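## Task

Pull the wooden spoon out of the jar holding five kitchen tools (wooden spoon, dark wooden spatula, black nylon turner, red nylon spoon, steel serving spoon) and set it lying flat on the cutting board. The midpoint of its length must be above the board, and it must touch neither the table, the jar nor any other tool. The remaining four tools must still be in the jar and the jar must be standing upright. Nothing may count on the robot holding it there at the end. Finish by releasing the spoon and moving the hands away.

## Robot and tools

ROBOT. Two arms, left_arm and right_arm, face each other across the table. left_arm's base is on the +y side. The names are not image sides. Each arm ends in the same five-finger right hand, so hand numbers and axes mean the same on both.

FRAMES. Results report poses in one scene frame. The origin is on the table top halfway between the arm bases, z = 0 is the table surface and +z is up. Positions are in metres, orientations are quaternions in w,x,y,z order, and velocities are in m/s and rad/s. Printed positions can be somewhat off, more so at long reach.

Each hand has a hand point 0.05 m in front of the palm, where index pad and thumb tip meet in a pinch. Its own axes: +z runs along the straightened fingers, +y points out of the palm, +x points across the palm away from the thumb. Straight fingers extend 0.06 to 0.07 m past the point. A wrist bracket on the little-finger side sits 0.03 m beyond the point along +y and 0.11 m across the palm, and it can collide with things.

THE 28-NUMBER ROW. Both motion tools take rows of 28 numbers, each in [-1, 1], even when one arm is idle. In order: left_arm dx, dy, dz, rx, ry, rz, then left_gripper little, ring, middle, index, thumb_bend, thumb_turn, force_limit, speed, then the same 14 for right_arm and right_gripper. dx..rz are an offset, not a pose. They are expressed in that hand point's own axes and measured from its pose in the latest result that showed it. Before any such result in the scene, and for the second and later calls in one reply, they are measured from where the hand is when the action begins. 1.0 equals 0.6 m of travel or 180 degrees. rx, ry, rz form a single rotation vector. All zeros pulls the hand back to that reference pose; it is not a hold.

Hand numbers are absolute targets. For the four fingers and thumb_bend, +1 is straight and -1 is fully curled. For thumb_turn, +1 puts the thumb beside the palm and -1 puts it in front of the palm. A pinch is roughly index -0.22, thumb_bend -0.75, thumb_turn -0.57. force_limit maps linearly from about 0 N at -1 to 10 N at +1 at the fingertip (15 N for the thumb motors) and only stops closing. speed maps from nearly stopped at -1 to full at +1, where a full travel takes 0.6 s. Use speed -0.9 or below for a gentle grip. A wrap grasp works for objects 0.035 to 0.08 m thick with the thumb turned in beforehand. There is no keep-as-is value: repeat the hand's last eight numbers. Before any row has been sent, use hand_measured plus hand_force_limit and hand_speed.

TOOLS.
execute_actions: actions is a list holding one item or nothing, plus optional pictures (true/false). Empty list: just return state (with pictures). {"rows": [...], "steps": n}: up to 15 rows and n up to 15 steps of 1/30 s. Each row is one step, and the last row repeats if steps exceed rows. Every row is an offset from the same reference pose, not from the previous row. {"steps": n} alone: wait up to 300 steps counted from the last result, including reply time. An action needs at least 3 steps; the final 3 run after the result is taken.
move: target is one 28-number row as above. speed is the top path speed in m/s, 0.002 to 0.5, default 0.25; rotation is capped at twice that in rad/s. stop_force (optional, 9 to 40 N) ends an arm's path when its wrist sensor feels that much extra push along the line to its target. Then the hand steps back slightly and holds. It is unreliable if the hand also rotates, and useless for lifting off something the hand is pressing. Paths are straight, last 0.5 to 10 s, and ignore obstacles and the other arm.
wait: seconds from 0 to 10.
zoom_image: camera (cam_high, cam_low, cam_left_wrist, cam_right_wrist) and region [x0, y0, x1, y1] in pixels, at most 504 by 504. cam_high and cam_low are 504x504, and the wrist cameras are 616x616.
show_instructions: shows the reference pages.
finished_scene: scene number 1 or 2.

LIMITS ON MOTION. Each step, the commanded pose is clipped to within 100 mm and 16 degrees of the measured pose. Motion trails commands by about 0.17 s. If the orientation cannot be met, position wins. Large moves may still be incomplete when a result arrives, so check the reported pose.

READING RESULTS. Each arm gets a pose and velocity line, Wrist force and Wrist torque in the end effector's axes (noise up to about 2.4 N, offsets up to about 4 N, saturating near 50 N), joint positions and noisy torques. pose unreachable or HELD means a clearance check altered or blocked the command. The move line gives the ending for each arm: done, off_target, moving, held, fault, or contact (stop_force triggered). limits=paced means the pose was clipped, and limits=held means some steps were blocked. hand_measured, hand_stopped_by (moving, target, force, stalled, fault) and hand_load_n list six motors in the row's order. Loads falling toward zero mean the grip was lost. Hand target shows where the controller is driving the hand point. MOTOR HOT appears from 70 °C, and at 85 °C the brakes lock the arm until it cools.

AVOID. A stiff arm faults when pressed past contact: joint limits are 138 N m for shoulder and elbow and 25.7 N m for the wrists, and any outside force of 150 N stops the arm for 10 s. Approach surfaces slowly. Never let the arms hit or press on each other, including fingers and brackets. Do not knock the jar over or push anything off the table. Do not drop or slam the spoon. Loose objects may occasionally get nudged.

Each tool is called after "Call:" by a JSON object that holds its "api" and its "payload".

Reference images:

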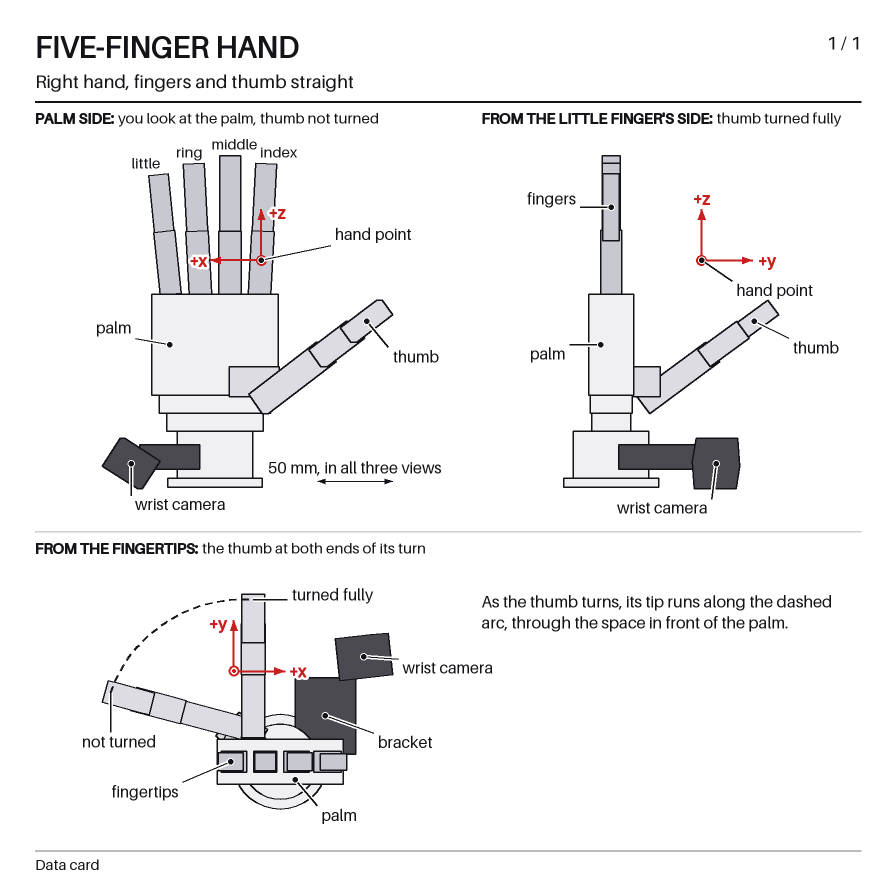

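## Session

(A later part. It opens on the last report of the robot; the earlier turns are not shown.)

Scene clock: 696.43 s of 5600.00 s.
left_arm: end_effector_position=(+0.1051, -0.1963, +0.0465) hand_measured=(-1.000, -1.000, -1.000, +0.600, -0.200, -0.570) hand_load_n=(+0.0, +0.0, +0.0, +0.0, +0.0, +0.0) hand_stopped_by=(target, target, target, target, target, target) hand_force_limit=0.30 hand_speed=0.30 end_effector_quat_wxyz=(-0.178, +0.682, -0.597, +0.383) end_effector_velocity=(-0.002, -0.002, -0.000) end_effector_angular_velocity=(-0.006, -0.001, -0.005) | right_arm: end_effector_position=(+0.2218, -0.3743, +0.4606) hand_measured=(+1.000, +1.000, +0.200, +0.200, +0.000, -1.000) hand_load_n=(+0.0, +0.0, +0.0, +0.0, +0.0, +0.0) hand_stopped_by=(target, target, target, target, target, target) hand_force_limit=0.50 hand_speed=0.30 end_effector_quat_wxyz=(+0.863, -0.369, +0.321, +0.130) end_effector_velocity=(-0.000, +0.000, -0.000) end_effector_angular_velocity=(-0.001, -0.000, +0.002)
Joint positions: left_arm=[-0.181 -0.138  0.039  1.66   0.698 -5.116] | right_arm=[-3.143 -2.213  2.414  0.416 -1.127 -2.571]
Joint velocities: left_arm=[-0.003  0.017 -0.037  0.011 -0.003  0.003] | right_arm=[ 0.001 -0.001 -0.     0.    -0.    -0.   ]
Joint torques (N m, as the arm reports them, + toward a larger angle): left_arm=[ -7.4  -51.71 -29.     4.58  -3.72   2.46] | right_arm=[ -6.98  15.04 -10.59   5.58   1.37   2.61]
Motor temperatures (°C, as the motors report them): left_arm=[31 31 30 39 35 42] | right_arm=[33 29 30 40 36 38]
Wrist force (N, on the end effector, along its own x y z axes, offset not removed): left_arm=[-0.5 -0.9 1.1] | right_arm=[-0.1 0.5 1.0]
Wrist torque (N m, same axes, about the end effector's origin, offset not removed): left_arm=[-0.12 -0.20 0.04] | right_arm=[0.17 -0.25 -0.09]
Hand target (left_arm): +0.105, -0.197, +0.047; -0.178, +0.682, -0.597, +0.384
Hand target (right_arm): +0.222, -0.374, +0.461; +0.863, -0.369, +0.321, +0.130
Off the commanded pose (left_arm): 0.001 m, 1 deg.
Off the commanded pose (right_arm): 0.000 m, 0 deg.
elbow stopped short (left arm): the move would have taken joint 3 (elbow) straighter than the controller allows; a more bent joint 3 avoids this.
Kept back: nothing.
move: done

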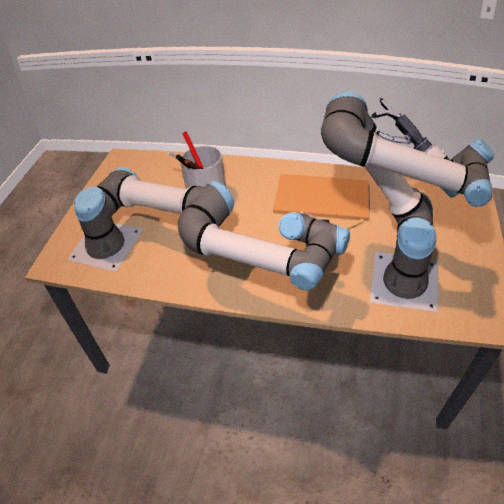

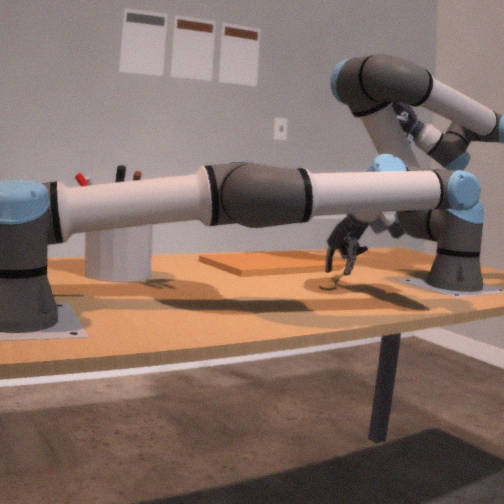

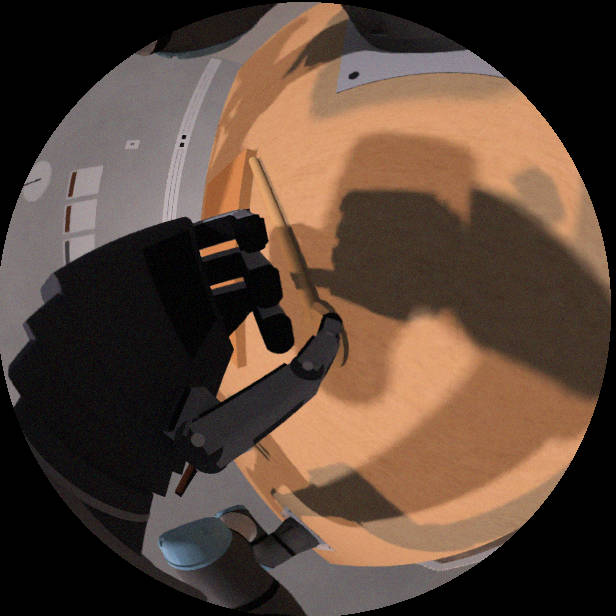

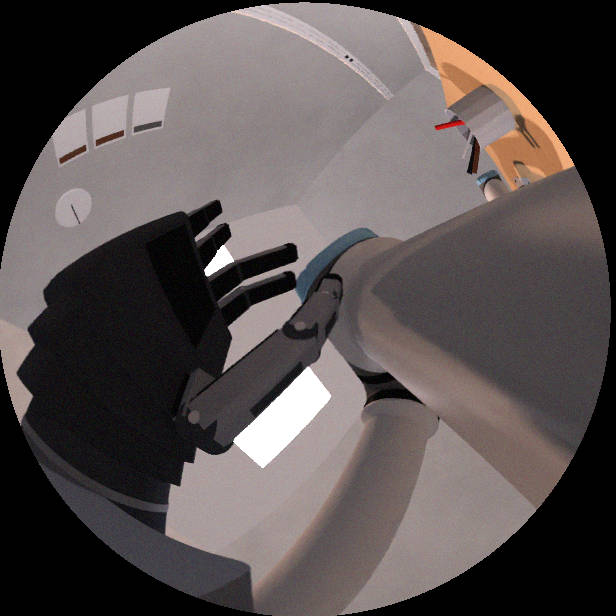

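Call:
{"api": "move", "payload": {"target": [-0.44,-0.167,-0.45,0,0,0,-1,-1,-1,0.6,-0.2,-0.57,0.3,0.3,-0.198,0.258,0.028,-0.163,-0.138,0.13,1,1,0.2,0.2,0,-1,0.5,0.3], "speed": 0.2}}

Scene clock: 699.63 s of 5600.00 s.
left_arm: end_effector_position=(-0.0242, +0.1343, +0.2082) hand_measured=(-1.000, -1.000, -1.000, +0.600, -0.200, -0.570) hand_load_n=(+0.0, +0.0, +0.0, +0.0, +0.0, +0.0) hand_stopped_by=(target, target, target, target, target, target) hand_force_limit=0.30 hand_speed=0.30 end_effector_quat_wxyz=(-0.178, +0.682, -0.597, +0.383) end_effector_velocity=(-0.001, +0.002, +0.001) end_effector_angular_velocity=(-0.002, +0.001, +0.001) | right_arm: end_effector_position=(+0.2202, -0.3731, +0.4607) hand_measured=(+1.000, +1.000, +0.200, +0.200, +0.000, -1.000) hand_load_n=(+0.0, +0.0, +0.0, +0.0, +0.0, +0.0) hand_stopped_by=(target, target, target, target, target, target) hand_force_limit=0.50 hand_speed=0.30 end_effector_quat_wxyz=(+0.862, -0.370, +0.319, +0.134) end_effector_velocity=(+0.000, -0.000, +0.000) end_effector_angular_velocity=(+0.001, +0.002, -0.001)
Joint positions: left_arm=[-0.678 -1.194  1.686  1.587  0.828 -5.818] | right_arm=[-3.14  -2.215  2.414  0.416 -1.131 -2.568]
Joint velocities: left_arm=[-0.006 -0.006  0.005  0.005  0.003 -0.008] | right_arm=[-0.001  0.     0.    -0.     0.001  0.002]
Joint torques (N m, as the arm reports them, + toward a larger angle): left_arm=[ -6.64 -46.54 -10.02   4.55   1.22  -2.51] | right_arm=[-13.65  16.37 -20.09   4.61   1.66  -2.31]
Motor temperatures (°C, as the motors report them): left_arm=[31 31 30 39 35 42] | right_arm=[33 29 30 40 36 38]
Wrist force (N, on the end effector, along its own x y z axes, offset not removed): left_arm=[0.1 -1.8 0.8] | right_arm=[2.5 1.9 3.0]
Wrist torque (N m, same axes, about the end effector's origin, offset not removed): left_arm=[-0.30 -0.33 0.05] | right_arm=[0.18 -0.68 0.16]
Hand target (left_arm): -0.024, +0.135, +0.208; -0.178, +0.682, -0.597, +0.383
Hand target (right_arm): +0.220, -0.373, +0.461; +0.862, -0.370, +0.319, +0.134
Off the commanded pose (left_arm): 0.001 m, 0 deg.
Off the commanded pose (right_arm): 0.194 m, 45 deg; position and orientation clipped at the last step of the last action.
Kept back: nothing.
move: held (right_arm); limits=paced,held; held on 76 of 81 steps (right_arm), including the last (right_arm)
pose unreachable (right arm): on one or more control steps of this call this arm could not follow its commanded pose, so it was not sent that pose on those steps. On the call's last step it was still not sent that pose. It may still have moved: this result reports where it is.
cause: the commanded pose would bring two parts of the arm too close to each other (joints 3 (elbow) to 6 (wrist 3) lie between them).

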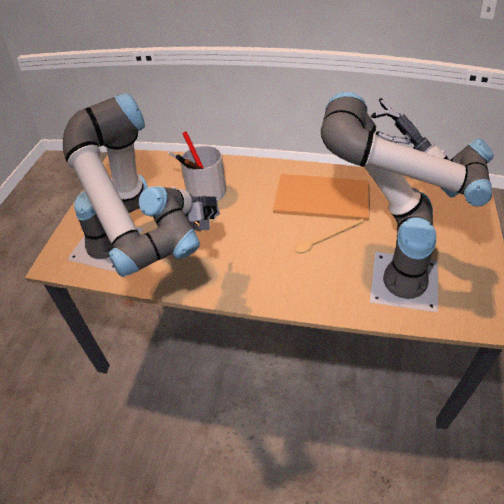

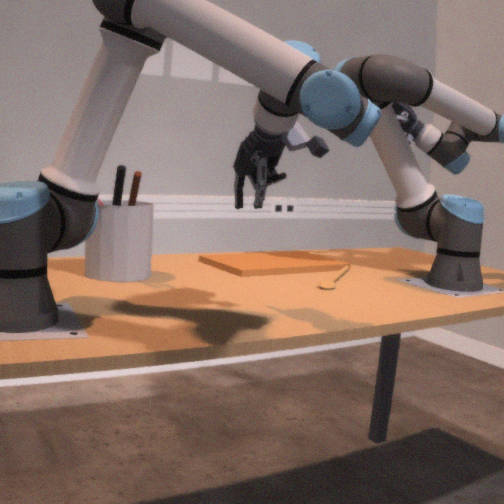

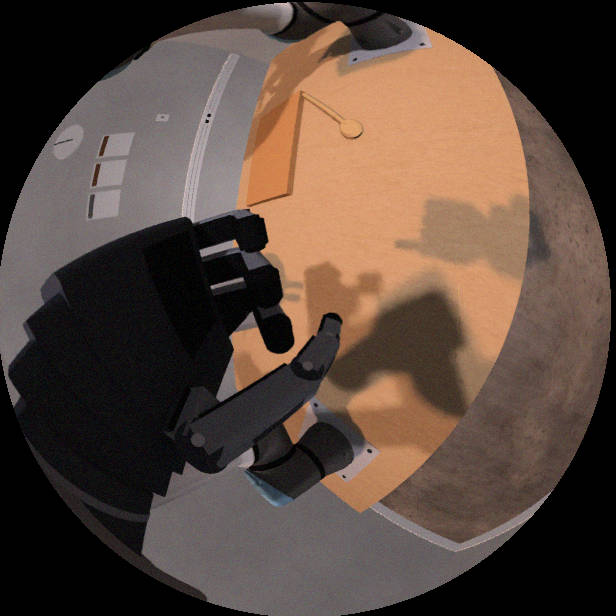

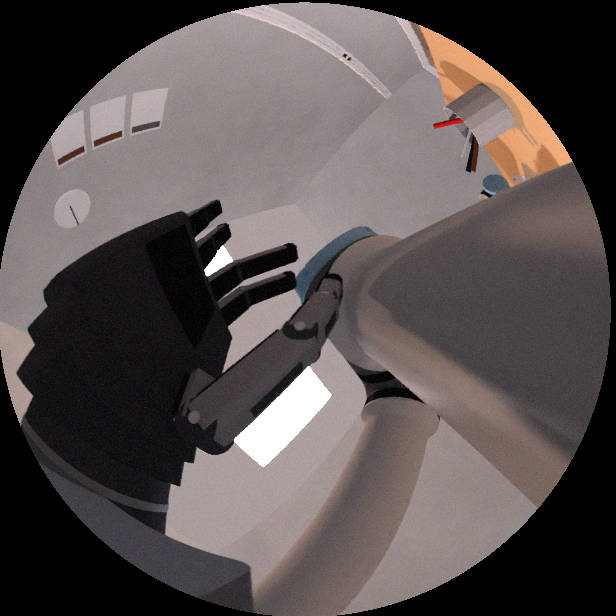

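Call:
{"api": "move", "payload": {"target": [0,0,0,0,0,0,-1,-1,-1,0.6,-0.2,-0.57,0.3,0.3,-0.051,-0.22,-0.137,0,0,0,1,1,0.2,0.2,0,-1,0.5,0.3], "speed": 0.2}}

Scene clock: 702.77 s of 5600.00 s.
left_arm: end_effector_position=(-0.0242, +0.1343, +0.2082) hand_measured=(-1.000, -1.000, -1.000, +0.600, -0.200, -0.570) hand_load_n=(+0.0, +0.0, +0.0, +0.0, +0.0, +0.0) hand_stopped_by=(target, target, target, target, target, target) hand_force_limit=0.30 hand_speed=0.30 end_effector_quat_wxyz=(-0.178, +0.682, -0.597, +0.383) end_effector_velocity=(+0.000, -0.000, -0.000) end_effector_angular_velocity=(-0.001, -0.002, +0.000) | right_arm: end_effector_position=(+0.2216, -0.5231, +0.5105) hand_measured=(+1.000, +1.000, +0.200, +0.200, +0.000, -1.000) hand_load_n=(+0.0, +0.0, +0.0, +0.0, +0.0, +0.0) hand_stopped_by=(target, target, target, target, target, target) hand_force_limit=0.50 hand_speed=0.30 end_effector_quat_wxyz=(+0.862, -0.370, +0.319, +0.134) end_effector_velocity=(-0.000, -0.003, +0.001) end_effector_angular_velocity=(+0.001, -0.000, +0.001)
Joint positions: left_arm=[-0.678 -1.194  1.686  1.587  0.828 -5.818] | right_arm=[-3.111 -1.795  2.061  0.358 -1.107 -2.587]
Joint velocities: left_arm=[ 0.     0.001  0.     0.    -0.002 -0.001] | right_arm=[ 0.001  0.007 -0.007  0.002 -0.     0.   ]
Joint torques (N m, as the arm reports them, + toward a larger angle): left_arm=[  6.85 -20.74 -24.86  -0.41  -3.21   2.43] | right_arm=[ 13.06   0.63 -29.8    5.71  -1.96   2.36]
Motor temperatures (°C, as the motors report them): left_arm=[31 31 30 39 35 42] | right_arm=[33 29 30 40 36 38]
Wrist force (N, on the end effector, along its own x y z axes, offset not removed): left_arm=[1.1 -1.2 -0.1] | right_arm=[2.6 0.8 1.2]
Wrist torque (N m, same axes, about the end effector's origin, offset not removed): left_arm=[-0.16 -0.42 0.10] | right_arm=[0.21 -0.58 0.24]
Hand target (left_arm): -0.024, +0.134, +0.208; -0.178, +0.682, -0.597, +0.383
Hand target (right_arm): +0.222, -0.523, +0.511; +0.862, -0.370, +0.319, +0.134
Off the commanded pose (left_arm): 0.000 m, 0 deg.
Off the commanded pose (right_arm): 0.000 m, 0 deg.
Kept back: nothing.
move: done; limits=paced

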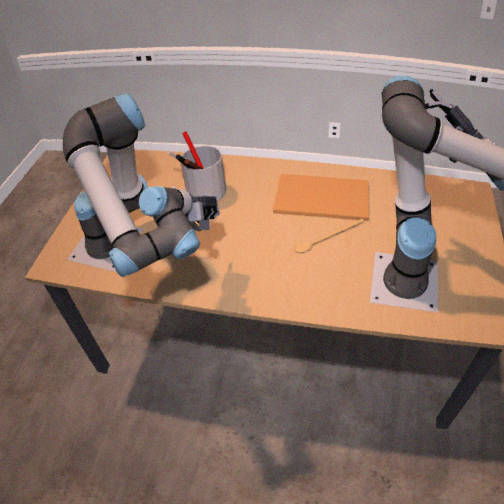

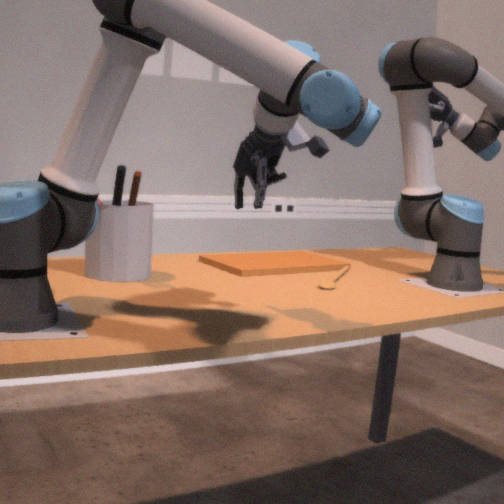

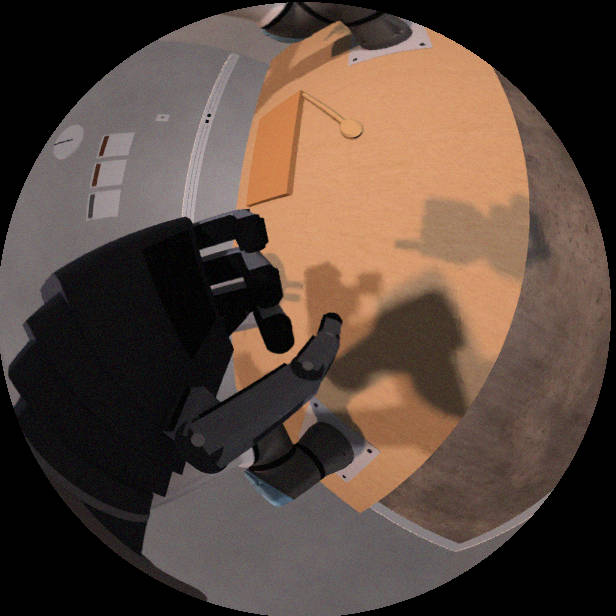

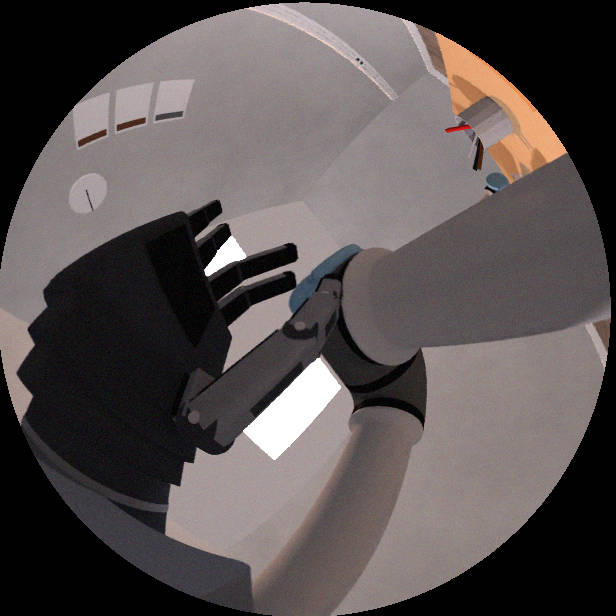

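Call:
{"api": "move", "payload": {"target": [0,0,0,0,0,0,-1,-1,-1,0.6,-0.2,-0.57,0.3,0.3,-0.005,-0.174,-0.18,0,0,0,1,1,0.2,0.2,0,-1,0.5,0.3], "speed": 0.25}}

Call:
{"api": "move", "payload": {"target": [0,0,0,0,0,0,-1,-1,-1,0.6,-0.2,-0.57,0.3,0.3,0.134,0.187,0.364,-0.163,-0.138,0.13,1,1,0.2,0.2,0,-1,0.5,0.3], "speed": 0.25}}

Scene clock: 704.33 s of 5600.00 s.
left_arm: end_effector_position=(-0.0242, +0.1343, +0.2082) hand_measured=(-1.000, -1.000, -1.000, +0.600, -0.200, -0.570) hand_load_n=(+0.0, +0.0, +0.0, +0.0, +0.0, +0.0) hand_stopped_by=(target, target, target, target, target, target) hand_force_limit=0.30 hand_speed=0.30 end_effector_quat_wxyz=(-0.178, +0.682, -0.597, +0.383) end_effector_velocity=(+0.000, -0.000, -0.000) end_effector_angular_velocity=(+0.001, -0.001, -0.000) | right_arm: end_effector_position=(+0.2193, -0.6730, +0.5138) hand_measured=(+1.000, +1.000, +0.200, +0.200, +0.000, -1.000) hand_load_n=(+0.0, +0.0, +0.0, +0.0, +0.0, +0.0) hand_stopped_by=(target, target, target, target, target, target) hand_force_limit=0.50 hand_speed=0.30 end_effector_quat_wxyz=(+0.862, -0.370, +0.319, +0.134) end_effector_velocity=(+0.000, -0.002, +0.001) end_effector_angular_velocity=(-0.001, -0.001, +0.002)
Joint positions: left_arm=[-0.678 -1.194  1.686  1.587  0.828 -5.818] | right_arm=[-3.114 -1.44   1.715  0.348 -1.11  -2.585]
Joint velocities: left_arm=[ 0.     0.001  0.    -0.    -0.     0.001] | right_arm=[ 0.002  0.006 -0.009  0.002  0.    -0.001]
Joint torques (N m, as the arm reports them, + toward a larger angle): left_arm=[  7.52 -20.34 -24.95  -0.34  -3.21   2.48] | right_arm=[ 13.58  -8.87 -27.46   5.72  -2.05  -2.23]
Motor temperatures (°C, as the motors report them): left_arm=[31 31 30 39 35 42] | right_arm=[33 29 30 40 36 38]
Wrist force (N, on the end effector, along its own x y z axes, offset not removed): left_arm=[1.2 -2.3 2.1] | right_arm=[1.1 3.1 2.2]
Wrist torque (N m, same axes, about the end effector's origin, offset not removed): left_arm=[-0.44 -0.44 0.09] | right_arm=[0.55 -0.40 0.20]
Hand target (left_arm): -0.024, +0.134, +0.208; -0.178, +0.682, -0.597, +0.383
Hand target (right_arm): +0.219, -0.673, +0.514; +0.862, -0.370, +0.319, +0.134
Off the commanded pose (left_arm): 0.000 m, 0 deg.
Off the commanded pose (right_arm): 0.000 m, 0 deg.
Kept back: nothing.
move: done

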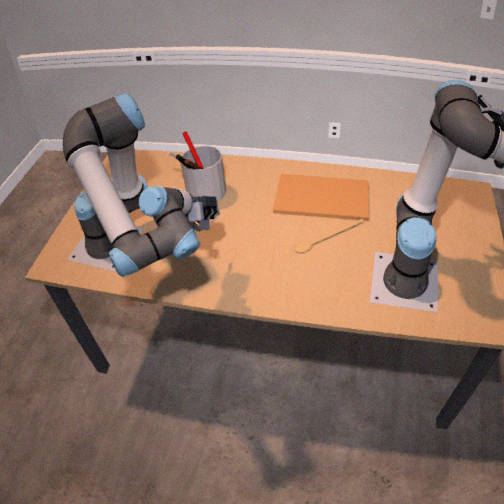

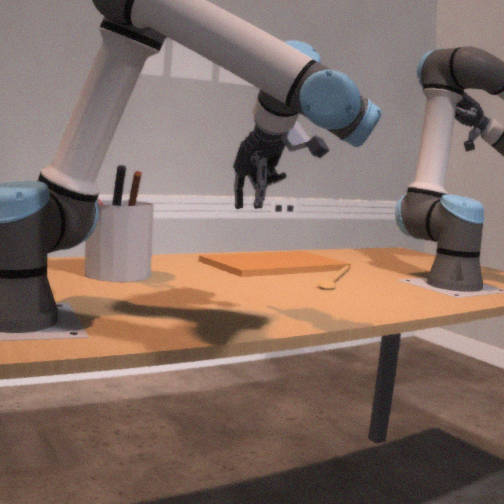

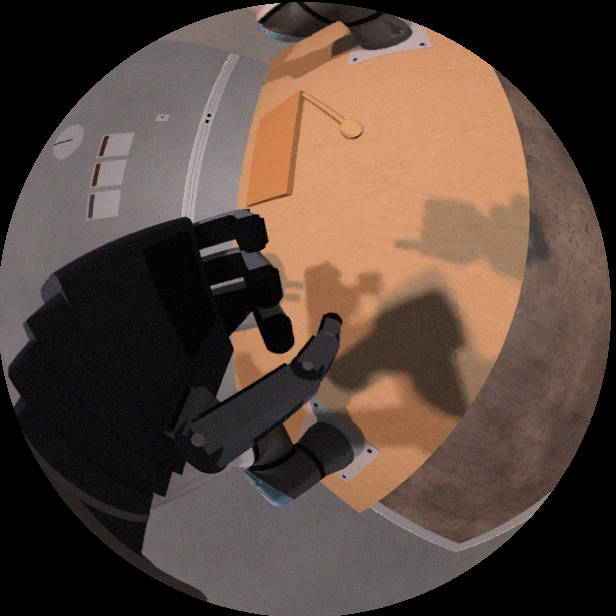

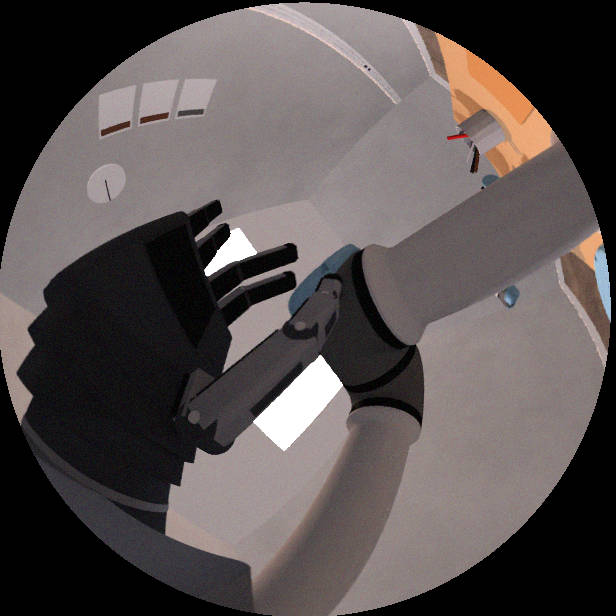

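Scene clock: 706.60 s of 5600.00 s.
left_arm: end_effector_position=(-0.0242, +0.1343, +0.2082) hand_measured=(-1.000, -1.000, -1.000, +0.600, -0.200, -0.570) hand_load_n=(+0.0, +0.0, +0.0, +0.0, +0.0, +0.0) hand_stopped_by=(target, target, target, target, target, target) hand_force_limit=0.30 hand_speed=0.30 end_effector_quat_wxyz=(-0.178, +0.682, -0.597, +0.383) end_effector_velocity=(+0.000, -0.000, +0.000) end_effector_angular_velocity=(-0.002, +0.002, +0.002) | right_arm: end_effector_position=(+0.3260, -0.4380, +0.5137) hand_measured=(+1.000, +1.000, +0.200, +0.200, +0.000, -1.000) hand_load_n=(+0.0, +0.0, +0.0, +0.0, +0.0, +0.0) hand_stopped_by=(target, target, target, target, target, target) hand_force_limit=0.50 hand_speed=0.30 end_effector_quat_wxyz=(+0.745, -0.466, +0.154, +0.452) end_effector_velocity=(+0.002, +0.002, +0.000) end_effector_angular_velocity=(+0.001, -0.002, +0.007)
Joint positions: left_arm=[-0.678 -1.194  1.686  1.587  0.828 -5.818] | right_arm=[-2.133 -1.35   1.616  0.424 -0.953 -2.723]
Joint velocities: left_arm=[ 0.001 -0.    -0.001 -0.     0.001 -0.002] | right_arm=[ 0.011  0.006 -0.008  0.004  0.002 -0.005]
Joint torques (N m, as the arm reports them, + toward a larger angle): left_arm=[  7.52 -20.62 -24.91  -0.24  -3.14   2.36] | right_arm=[ 13.91 -18.57 -26.8    5.38   1.15  -1.79]
Motor temperatures (°C, as the motors report them): left_arm=[31 31 30 39 35 42] | right_arm=[33 29 30 40 36 38]
Wrist force (N, on the end effector, along its own x y z axes, offset not removed): left_arm=[-0.6 -0.4 0.3] | right_arm=[1.4 1.4 2.0]
Wrist torque (N m, same axes, about the end effector's origin, offset not removed): left_arm=[-0.07 -0.26 0.04] | right_arm=[0.32 -0.36 0.08]
Hand target (left_arm): -0.024, +0.134, +0.208; -0.178, +0.682, -0.597, +0.383
Hand target (right_arm): +0.326, -0.438, +0.514; +0.745, -0.466, +0.153, +0.453
Off the commanded pose (left_arm): 0.000 m, 0 deg.
Off the commanded pose (right_arm): 0.001 m, 0 deg.
Kept back: nothing.
move: done

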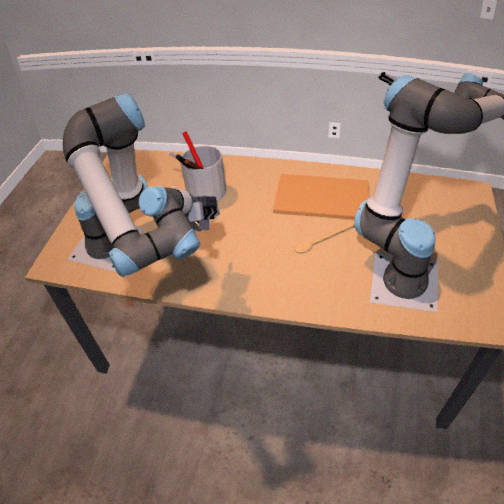

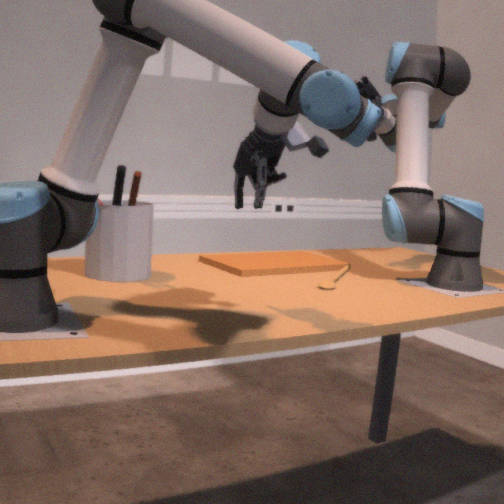

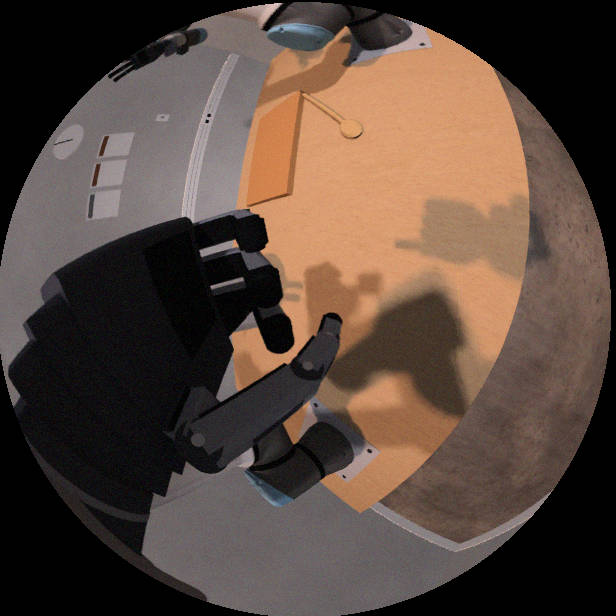

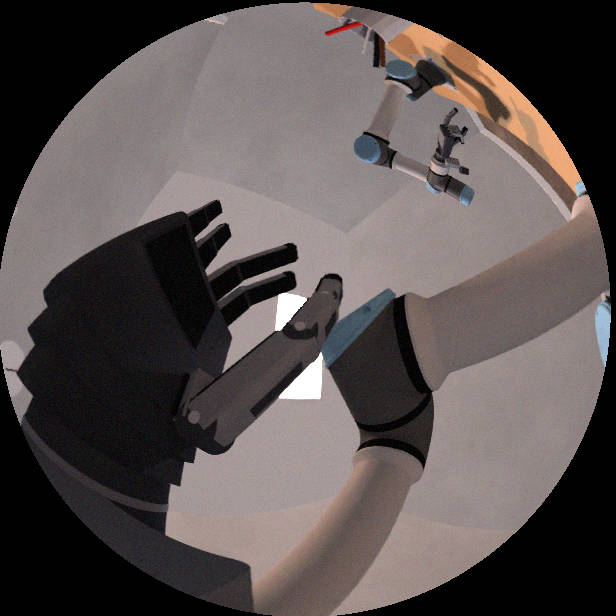

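Call:
{"api": "move", "payload": {"target": [0,0,0,0,0,0,-1,-1,-1,0.6,-0.2,-0.57,0.3,0.3,0.134,0.187,0.364,-0.163,-0.138,0.13,1,1,0.2,0.2,0,-1,0.5,0.3], "speed": 0.3}}

Call:
{"api": "move", "payload": {"target": [0,0,0,0,0,0,-1,-1,-1,0.6,-0.2,-0.57,0.3,0.3,0.134,0.187,0.364,-0.163,-0.138,0.13,1,1,0.2,0.2,0,-1,0.5,0.3], "speed": 0.3}}

Scene clock: 708.87 s of 5600.00 s.
left_arm: end_effector_position=(-0.0242, +0.1343, +0.2082) hand_measured=(-1.000, -1.000, -1.000, +0.600, -0.200, -0.570) hand_load_n=(+0.0, +0.0, +0.0, +0.0, +0.0, +0.0) hand_stopped_by=(target, target, target, target, target, target) hand_force_limit=0.30 hand_speed=0.30 end_effector_quat_wxyz=(-0.178, +0.682, -0.597, +0.383) end_effector_velocity=(-0.000, -0.000, +0.001) end_effector_angular_velocity=(-0.003, +0.001, -0.002) | right_arm: end_effector_position=(+0.2356, -0.1963, +0.5127) hand_measured=(+1.000, +1.000, +0.200, +0.200, +0.000, -1.000) hand_load_n=(+0.0, +0.0, +0.0, +0.0, +0.0, +0.0) hand_stopped_by=(target, target, target, target, target, target) hand_force_limit=0.50 hand_speed=0.30 end_effector_quat_wxyz=(+0.514, -0.491, -0.036, +0.702) end_effector_velocity=(+0.001, +0.003, +0.000) end_effector_angular_velocity=(-0.000, +0.000, +0.005)
Joint positions: left_arm=[-0.678 -1.194  1.686  1.587  0.828 -5.818] | right_arm=[-1.257 -1.163  1.372  0.522 -0.881 -2.794]
Joint velocities: left_arm=[-0.001 -0.002  0.    -0.001 -0.002  0.   ] | right_arm=[ 0.007  0.007 -0.01   0.004  0.002 -0.001]
Joint torques (N m, as the arm reports them, + toward a larger angle): left_arm=[  7.22 -20.65 -25.04  -0.37  -3.17   2.37] | right_arm=[ 13.83 -25.33 -26.62   5.59   1.19  -2.27]
Motor temperatures (°C, as the motors report them): left_arm=[31 31 30 39 35 42] | right_arm=[33 29 30 40 36 38]
Wrist force (N, on the end effector, along its own x y z axes, offset not removed): left_arm=[0.2 -0.9 0.4] | right_arm=[1.6 1.6 2.2]
Wrist torque (N m, same axes, about the end effector's origin, offset not removed): left_arm=[-0.04 -0.26 0.12] | right_arm=[0.28 -0.48 0.14]
Hand target (left_arm): -0.024, +0.134, +0.208; -0.178, +0.682, -0.597, +0.383
Hand target (right_arm): +0.236, -0.196, +0.513; +0.514, -0.491, -0.036, +0.702
Off the commanded pose (left_arm): 0.000 m, 0 deg.
Off the commanded pose (right_arm): 0.001 m, 0 deg.
Kept back: nothing.
move: done

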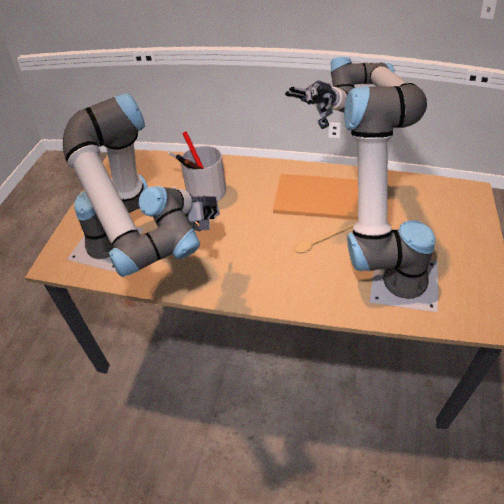

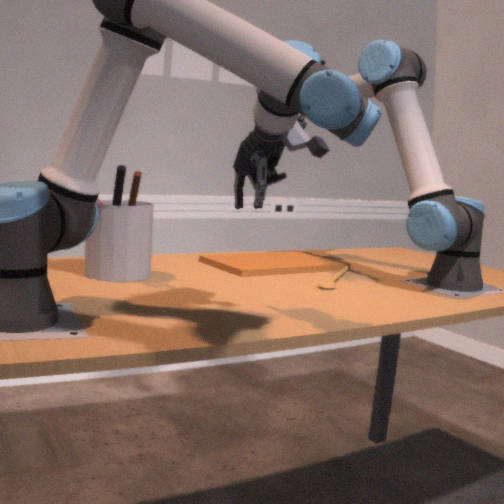

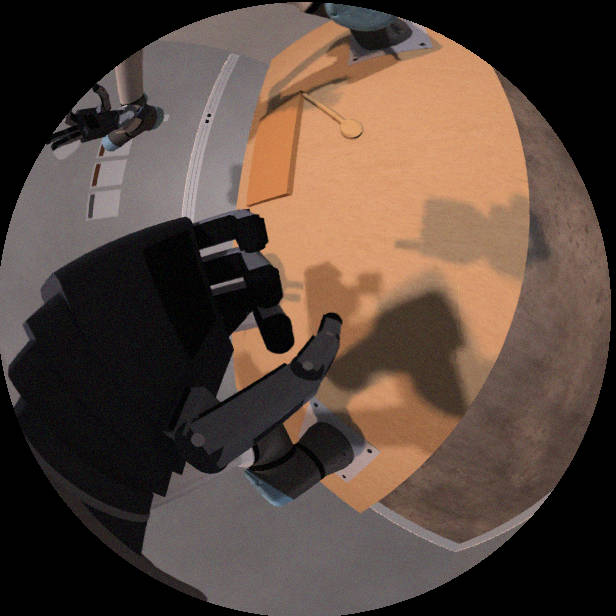

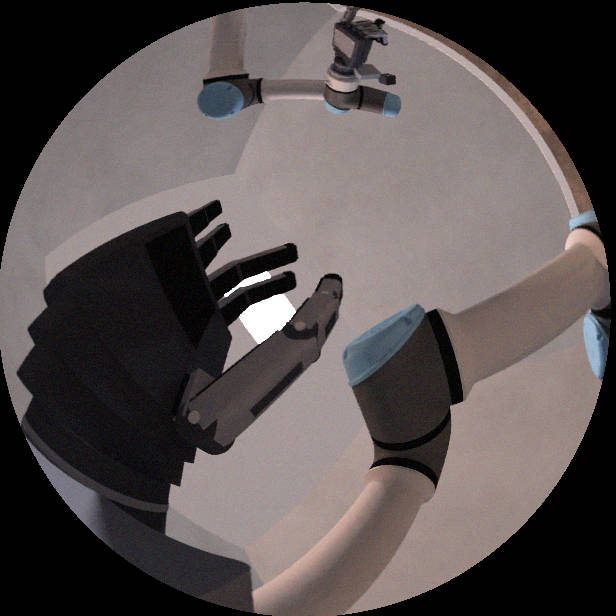

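Scene clock: 710.87 s of 5600.00 s.
left_arm: end_effector_position=(-0.0242, +0.1343, +0.2082) hand_measured=(-1.000, -1.000, -1.000, +0.600, -0.200, -0.570) hand_load_n=(+0.0, +0.0, +0.0, +0.0, +0.0, +0.0) hand_stopped_by=(target, target, target, target, target, target) hand_force_limit=0.30 hand_speed=0.30 end_effector_quat_wxyz=(-0.178, +0.682, -0.597, +0.383) end_effector_velocity=(-0.001, -0.000, +0.000) end_effector_angular_velocity=(-0.001, +0.000, -0.002) | right_arm: end_effector_position=(+0.0009, -0.0891, +0.5108) hand_measured=(+1.000, +1.000, +0.200, +0.200, +0.000, -1.000) hand_load_n=(+0.0, +0.0, +0.0, +0.0, +0.0, +0.0) hand_stopped_by=(target, target, target, target, target, target) hand_force_limit=0.50 hand_speed=0.30 end_effector_quat_wxyz=(+0.206, -0.441, -0.219, +0.846) end_effector_velocity=(-0.002, +0.003, +0.000) end_effector_angular_velocity=(+0.001, +0.000, +0.008)
Joint positions: left_arm=[-0.678 -1.194  1.686  1.587  0.828 -5.818] | right_arm=[-0.51  -0.995  1.119  0.588 -0.907 -2.759]
Joint velocities: left_arm=[-0.002  0.    -0.    -0.    -0.    -0.   ] | right_arm=[ 0.009  0.008 -0.013  0.005  0.    -0.002]
Joint torques (N m, as the arm reports them, + toward a larger angle): left_arm=[  6.93 -20.38 -25.14  -0.32  -3.18   2.3 ] | right_arm=[ 12.8  -29.51 -30.9    5.64  -2.54  -2.2 ]
Motor temperatures (°C, as the motors report them): left_arm=[31 31 30 39 35 42] | right_arm=[33 29 30 40 36 38]
Wrist force (N, on the end effector, along its own x y z axes, offset not removed): left_arm=[-0.8 -1.9 0.8] | right_arm=[2.1 0.7 2.9]
Wrist torque (N m, same axes, about the end effector's origin, offset not removed): left_arm=[-0.27 -0.15 -0.01] | right_arm=[-0.02 -0.50 0.13]
Hand target (left_arm): -0.024, +0.134, +0.208; -0.178, +0.682, -0.597, +0.383
Hand target (right_arm): +0.001, -0.089, +0.511; +0.206, -0.441, -0.219, +0.846
Off the commanded pose (left_arm): 0.000 m, 0 deg.
Off the commanded pose (right_arm): 0.001 m, 0 deg.
Kept back: nothing.
move: done

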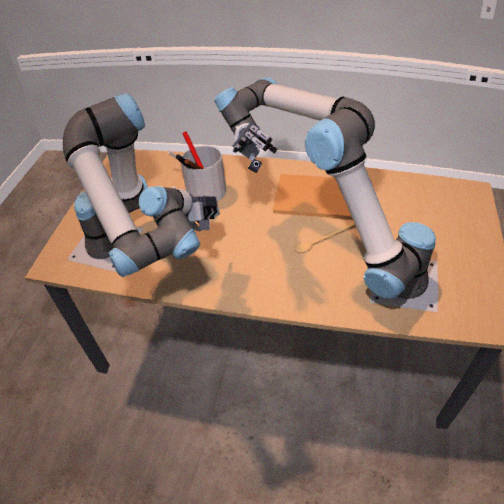

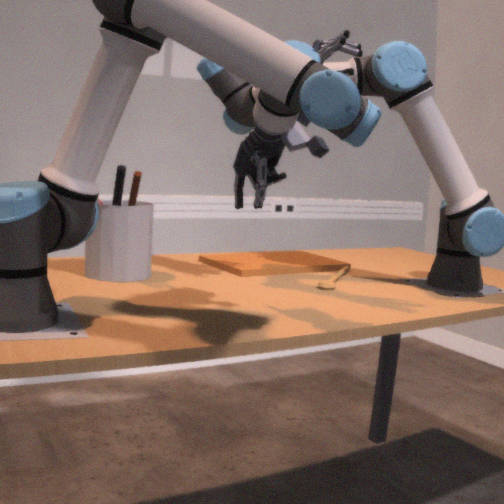

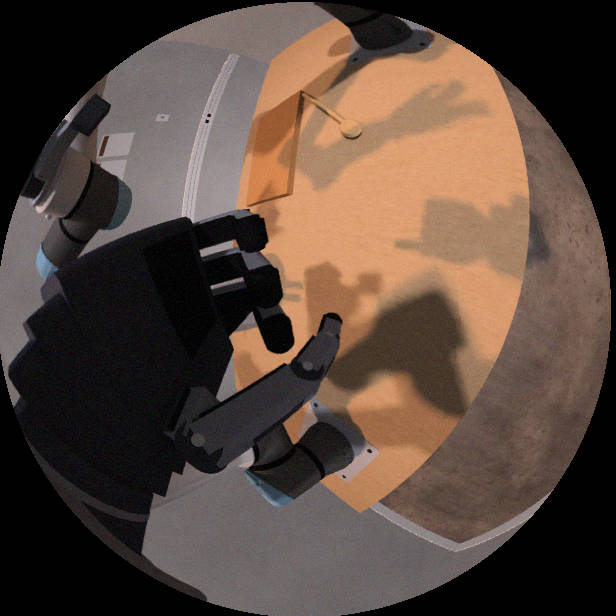

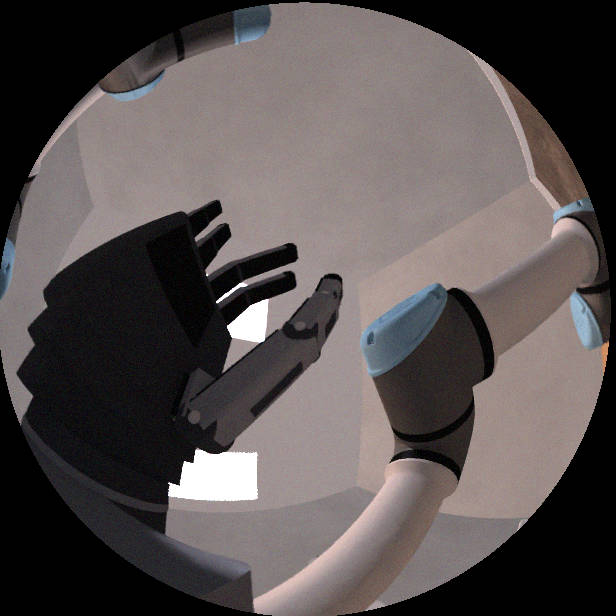

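Call:
{"api": "move", "payload": {"target": [0,0,0,0,0,0,-1,-1,-1,0.6,-0.2,-0.57,0.3,0.3,0.079,0.358,-0.356,-0.436,0.087,-0.245,-1,-1,-1,0.6,-0.2,-0.57,0.3,0.3], "speed": 0.2}}

Scene clock: 716.80 s of 5600.00 s.
left_arm: end_effector_position=(-0.0242, +0.1343, +0.2082) hand_measured=(-1.000, -1.000, -1.000, +0.600, -0.200, -0.570) hand_load_n=(+0.0, +0.0, +0.0, +0.0, +0.0, +0.0) hand_stopped_by=(target, target, target, target, target, target) hand_force_limit=0.30 hand_speed=0.30 end_effector_quat_wxyz=(-0.178, +0.682, -0.597, +0.383) end_effector_velocity=(+0.000, -0.000, +0.000) end_effector_angular_velocity=(-0.000, -0.001, +0.001) | right_arm: end_effector_position=(+0.1208, -0.1985, +0.2511) hand_measured=(-1.000, -1.000, -1.000, +0.600, -0.200, -0.570) hand_load_n=(+0.0, +0.0, +0.0, +0.0, +0.0, +0.0) hand_stopped_by=(target, target, target, target, target, target) hand_force_limit=0.30 hand_speed=0.30 end_effector_quat_wxyz=(-0.193, +0.463, +0.799, -0.331) end_effector_velocity=(+0.002, -0.001, -0.002) end_effector_angular_velocity=(+0.013, -0.009, +0.003)
Joint positions: left_arm=[-0.678 -1.194  1.686  1.587  0.828 -5.818] | right_arm=[-0.697 -1.627  1.748 -0.932 -1.347 -2.915]
Joint velocities: left_arm=[ 0.001 -0.    -0.     0.001 -0.001 -0.   ] | right_arm=[-0.005 -0.011  0.013 -0.016 -0.004 -0.008]
Joint torques (N m, as the arm reports them, + toward a larger angle): left_arm=[  7.33 -20.   -25.46  -0.36  -3.19   2.28] | right_arm=[-14.36 -23.87 -12.13  -3.62  -1.38  -2.6 ]
Motor temperatures (°C, as the motors report them): left_arm=[31 31 30 39 35 42] | right_arm=[33 29 30 40 36 38]
Wrist force (N, on the end effector, along its own x y z axes, offset not removed): left_arm=[0.3 -1.7 0.1] | right_arm=[0.5 2.3 3.9]
Wrist torque (N m, same axes, about the end effector's origin, offset not removed): left_arm=[-0.16 -0.38 0.02] | right_arm=[0.24 -0.29 0.06]
Hand target (left_arm): -0.024, +0.134, +0.208; -0.178, +0.682, -0.597, +0.383
Hand target (right_arm): +0.121, -0.199, +0.251; -0.193, +0.463, +0.800, -0.330
Off the commanded pose (left_arm): 0.000 m, 0 deg.
Off the commanded pose (right_arm): 0.001 m, 0 deg.
Kept back: nothing.
move: done

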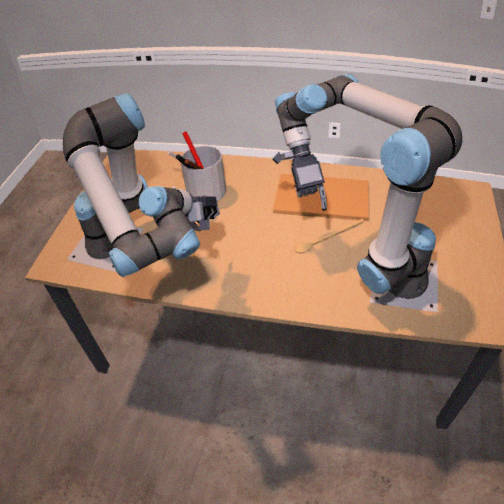

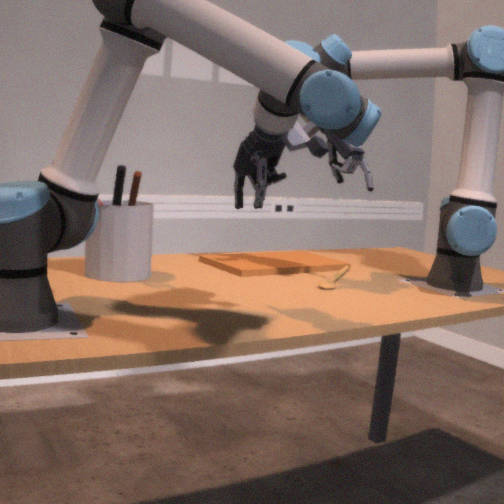

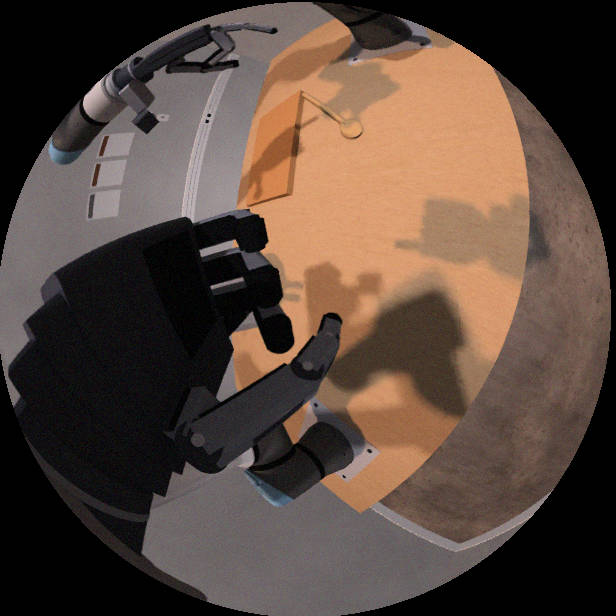

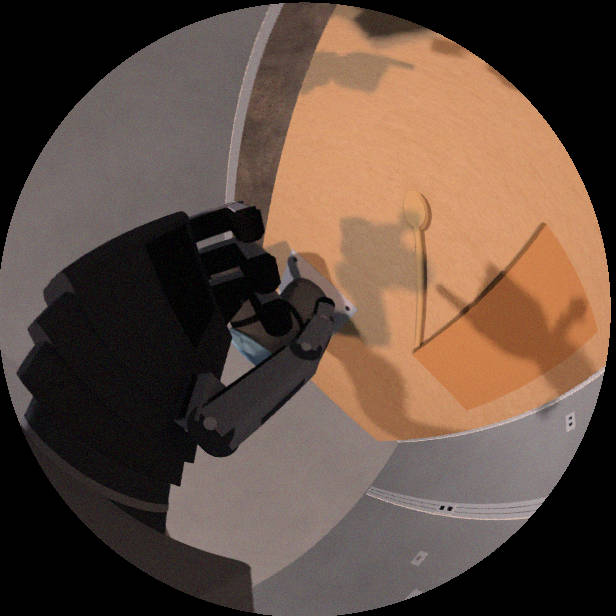

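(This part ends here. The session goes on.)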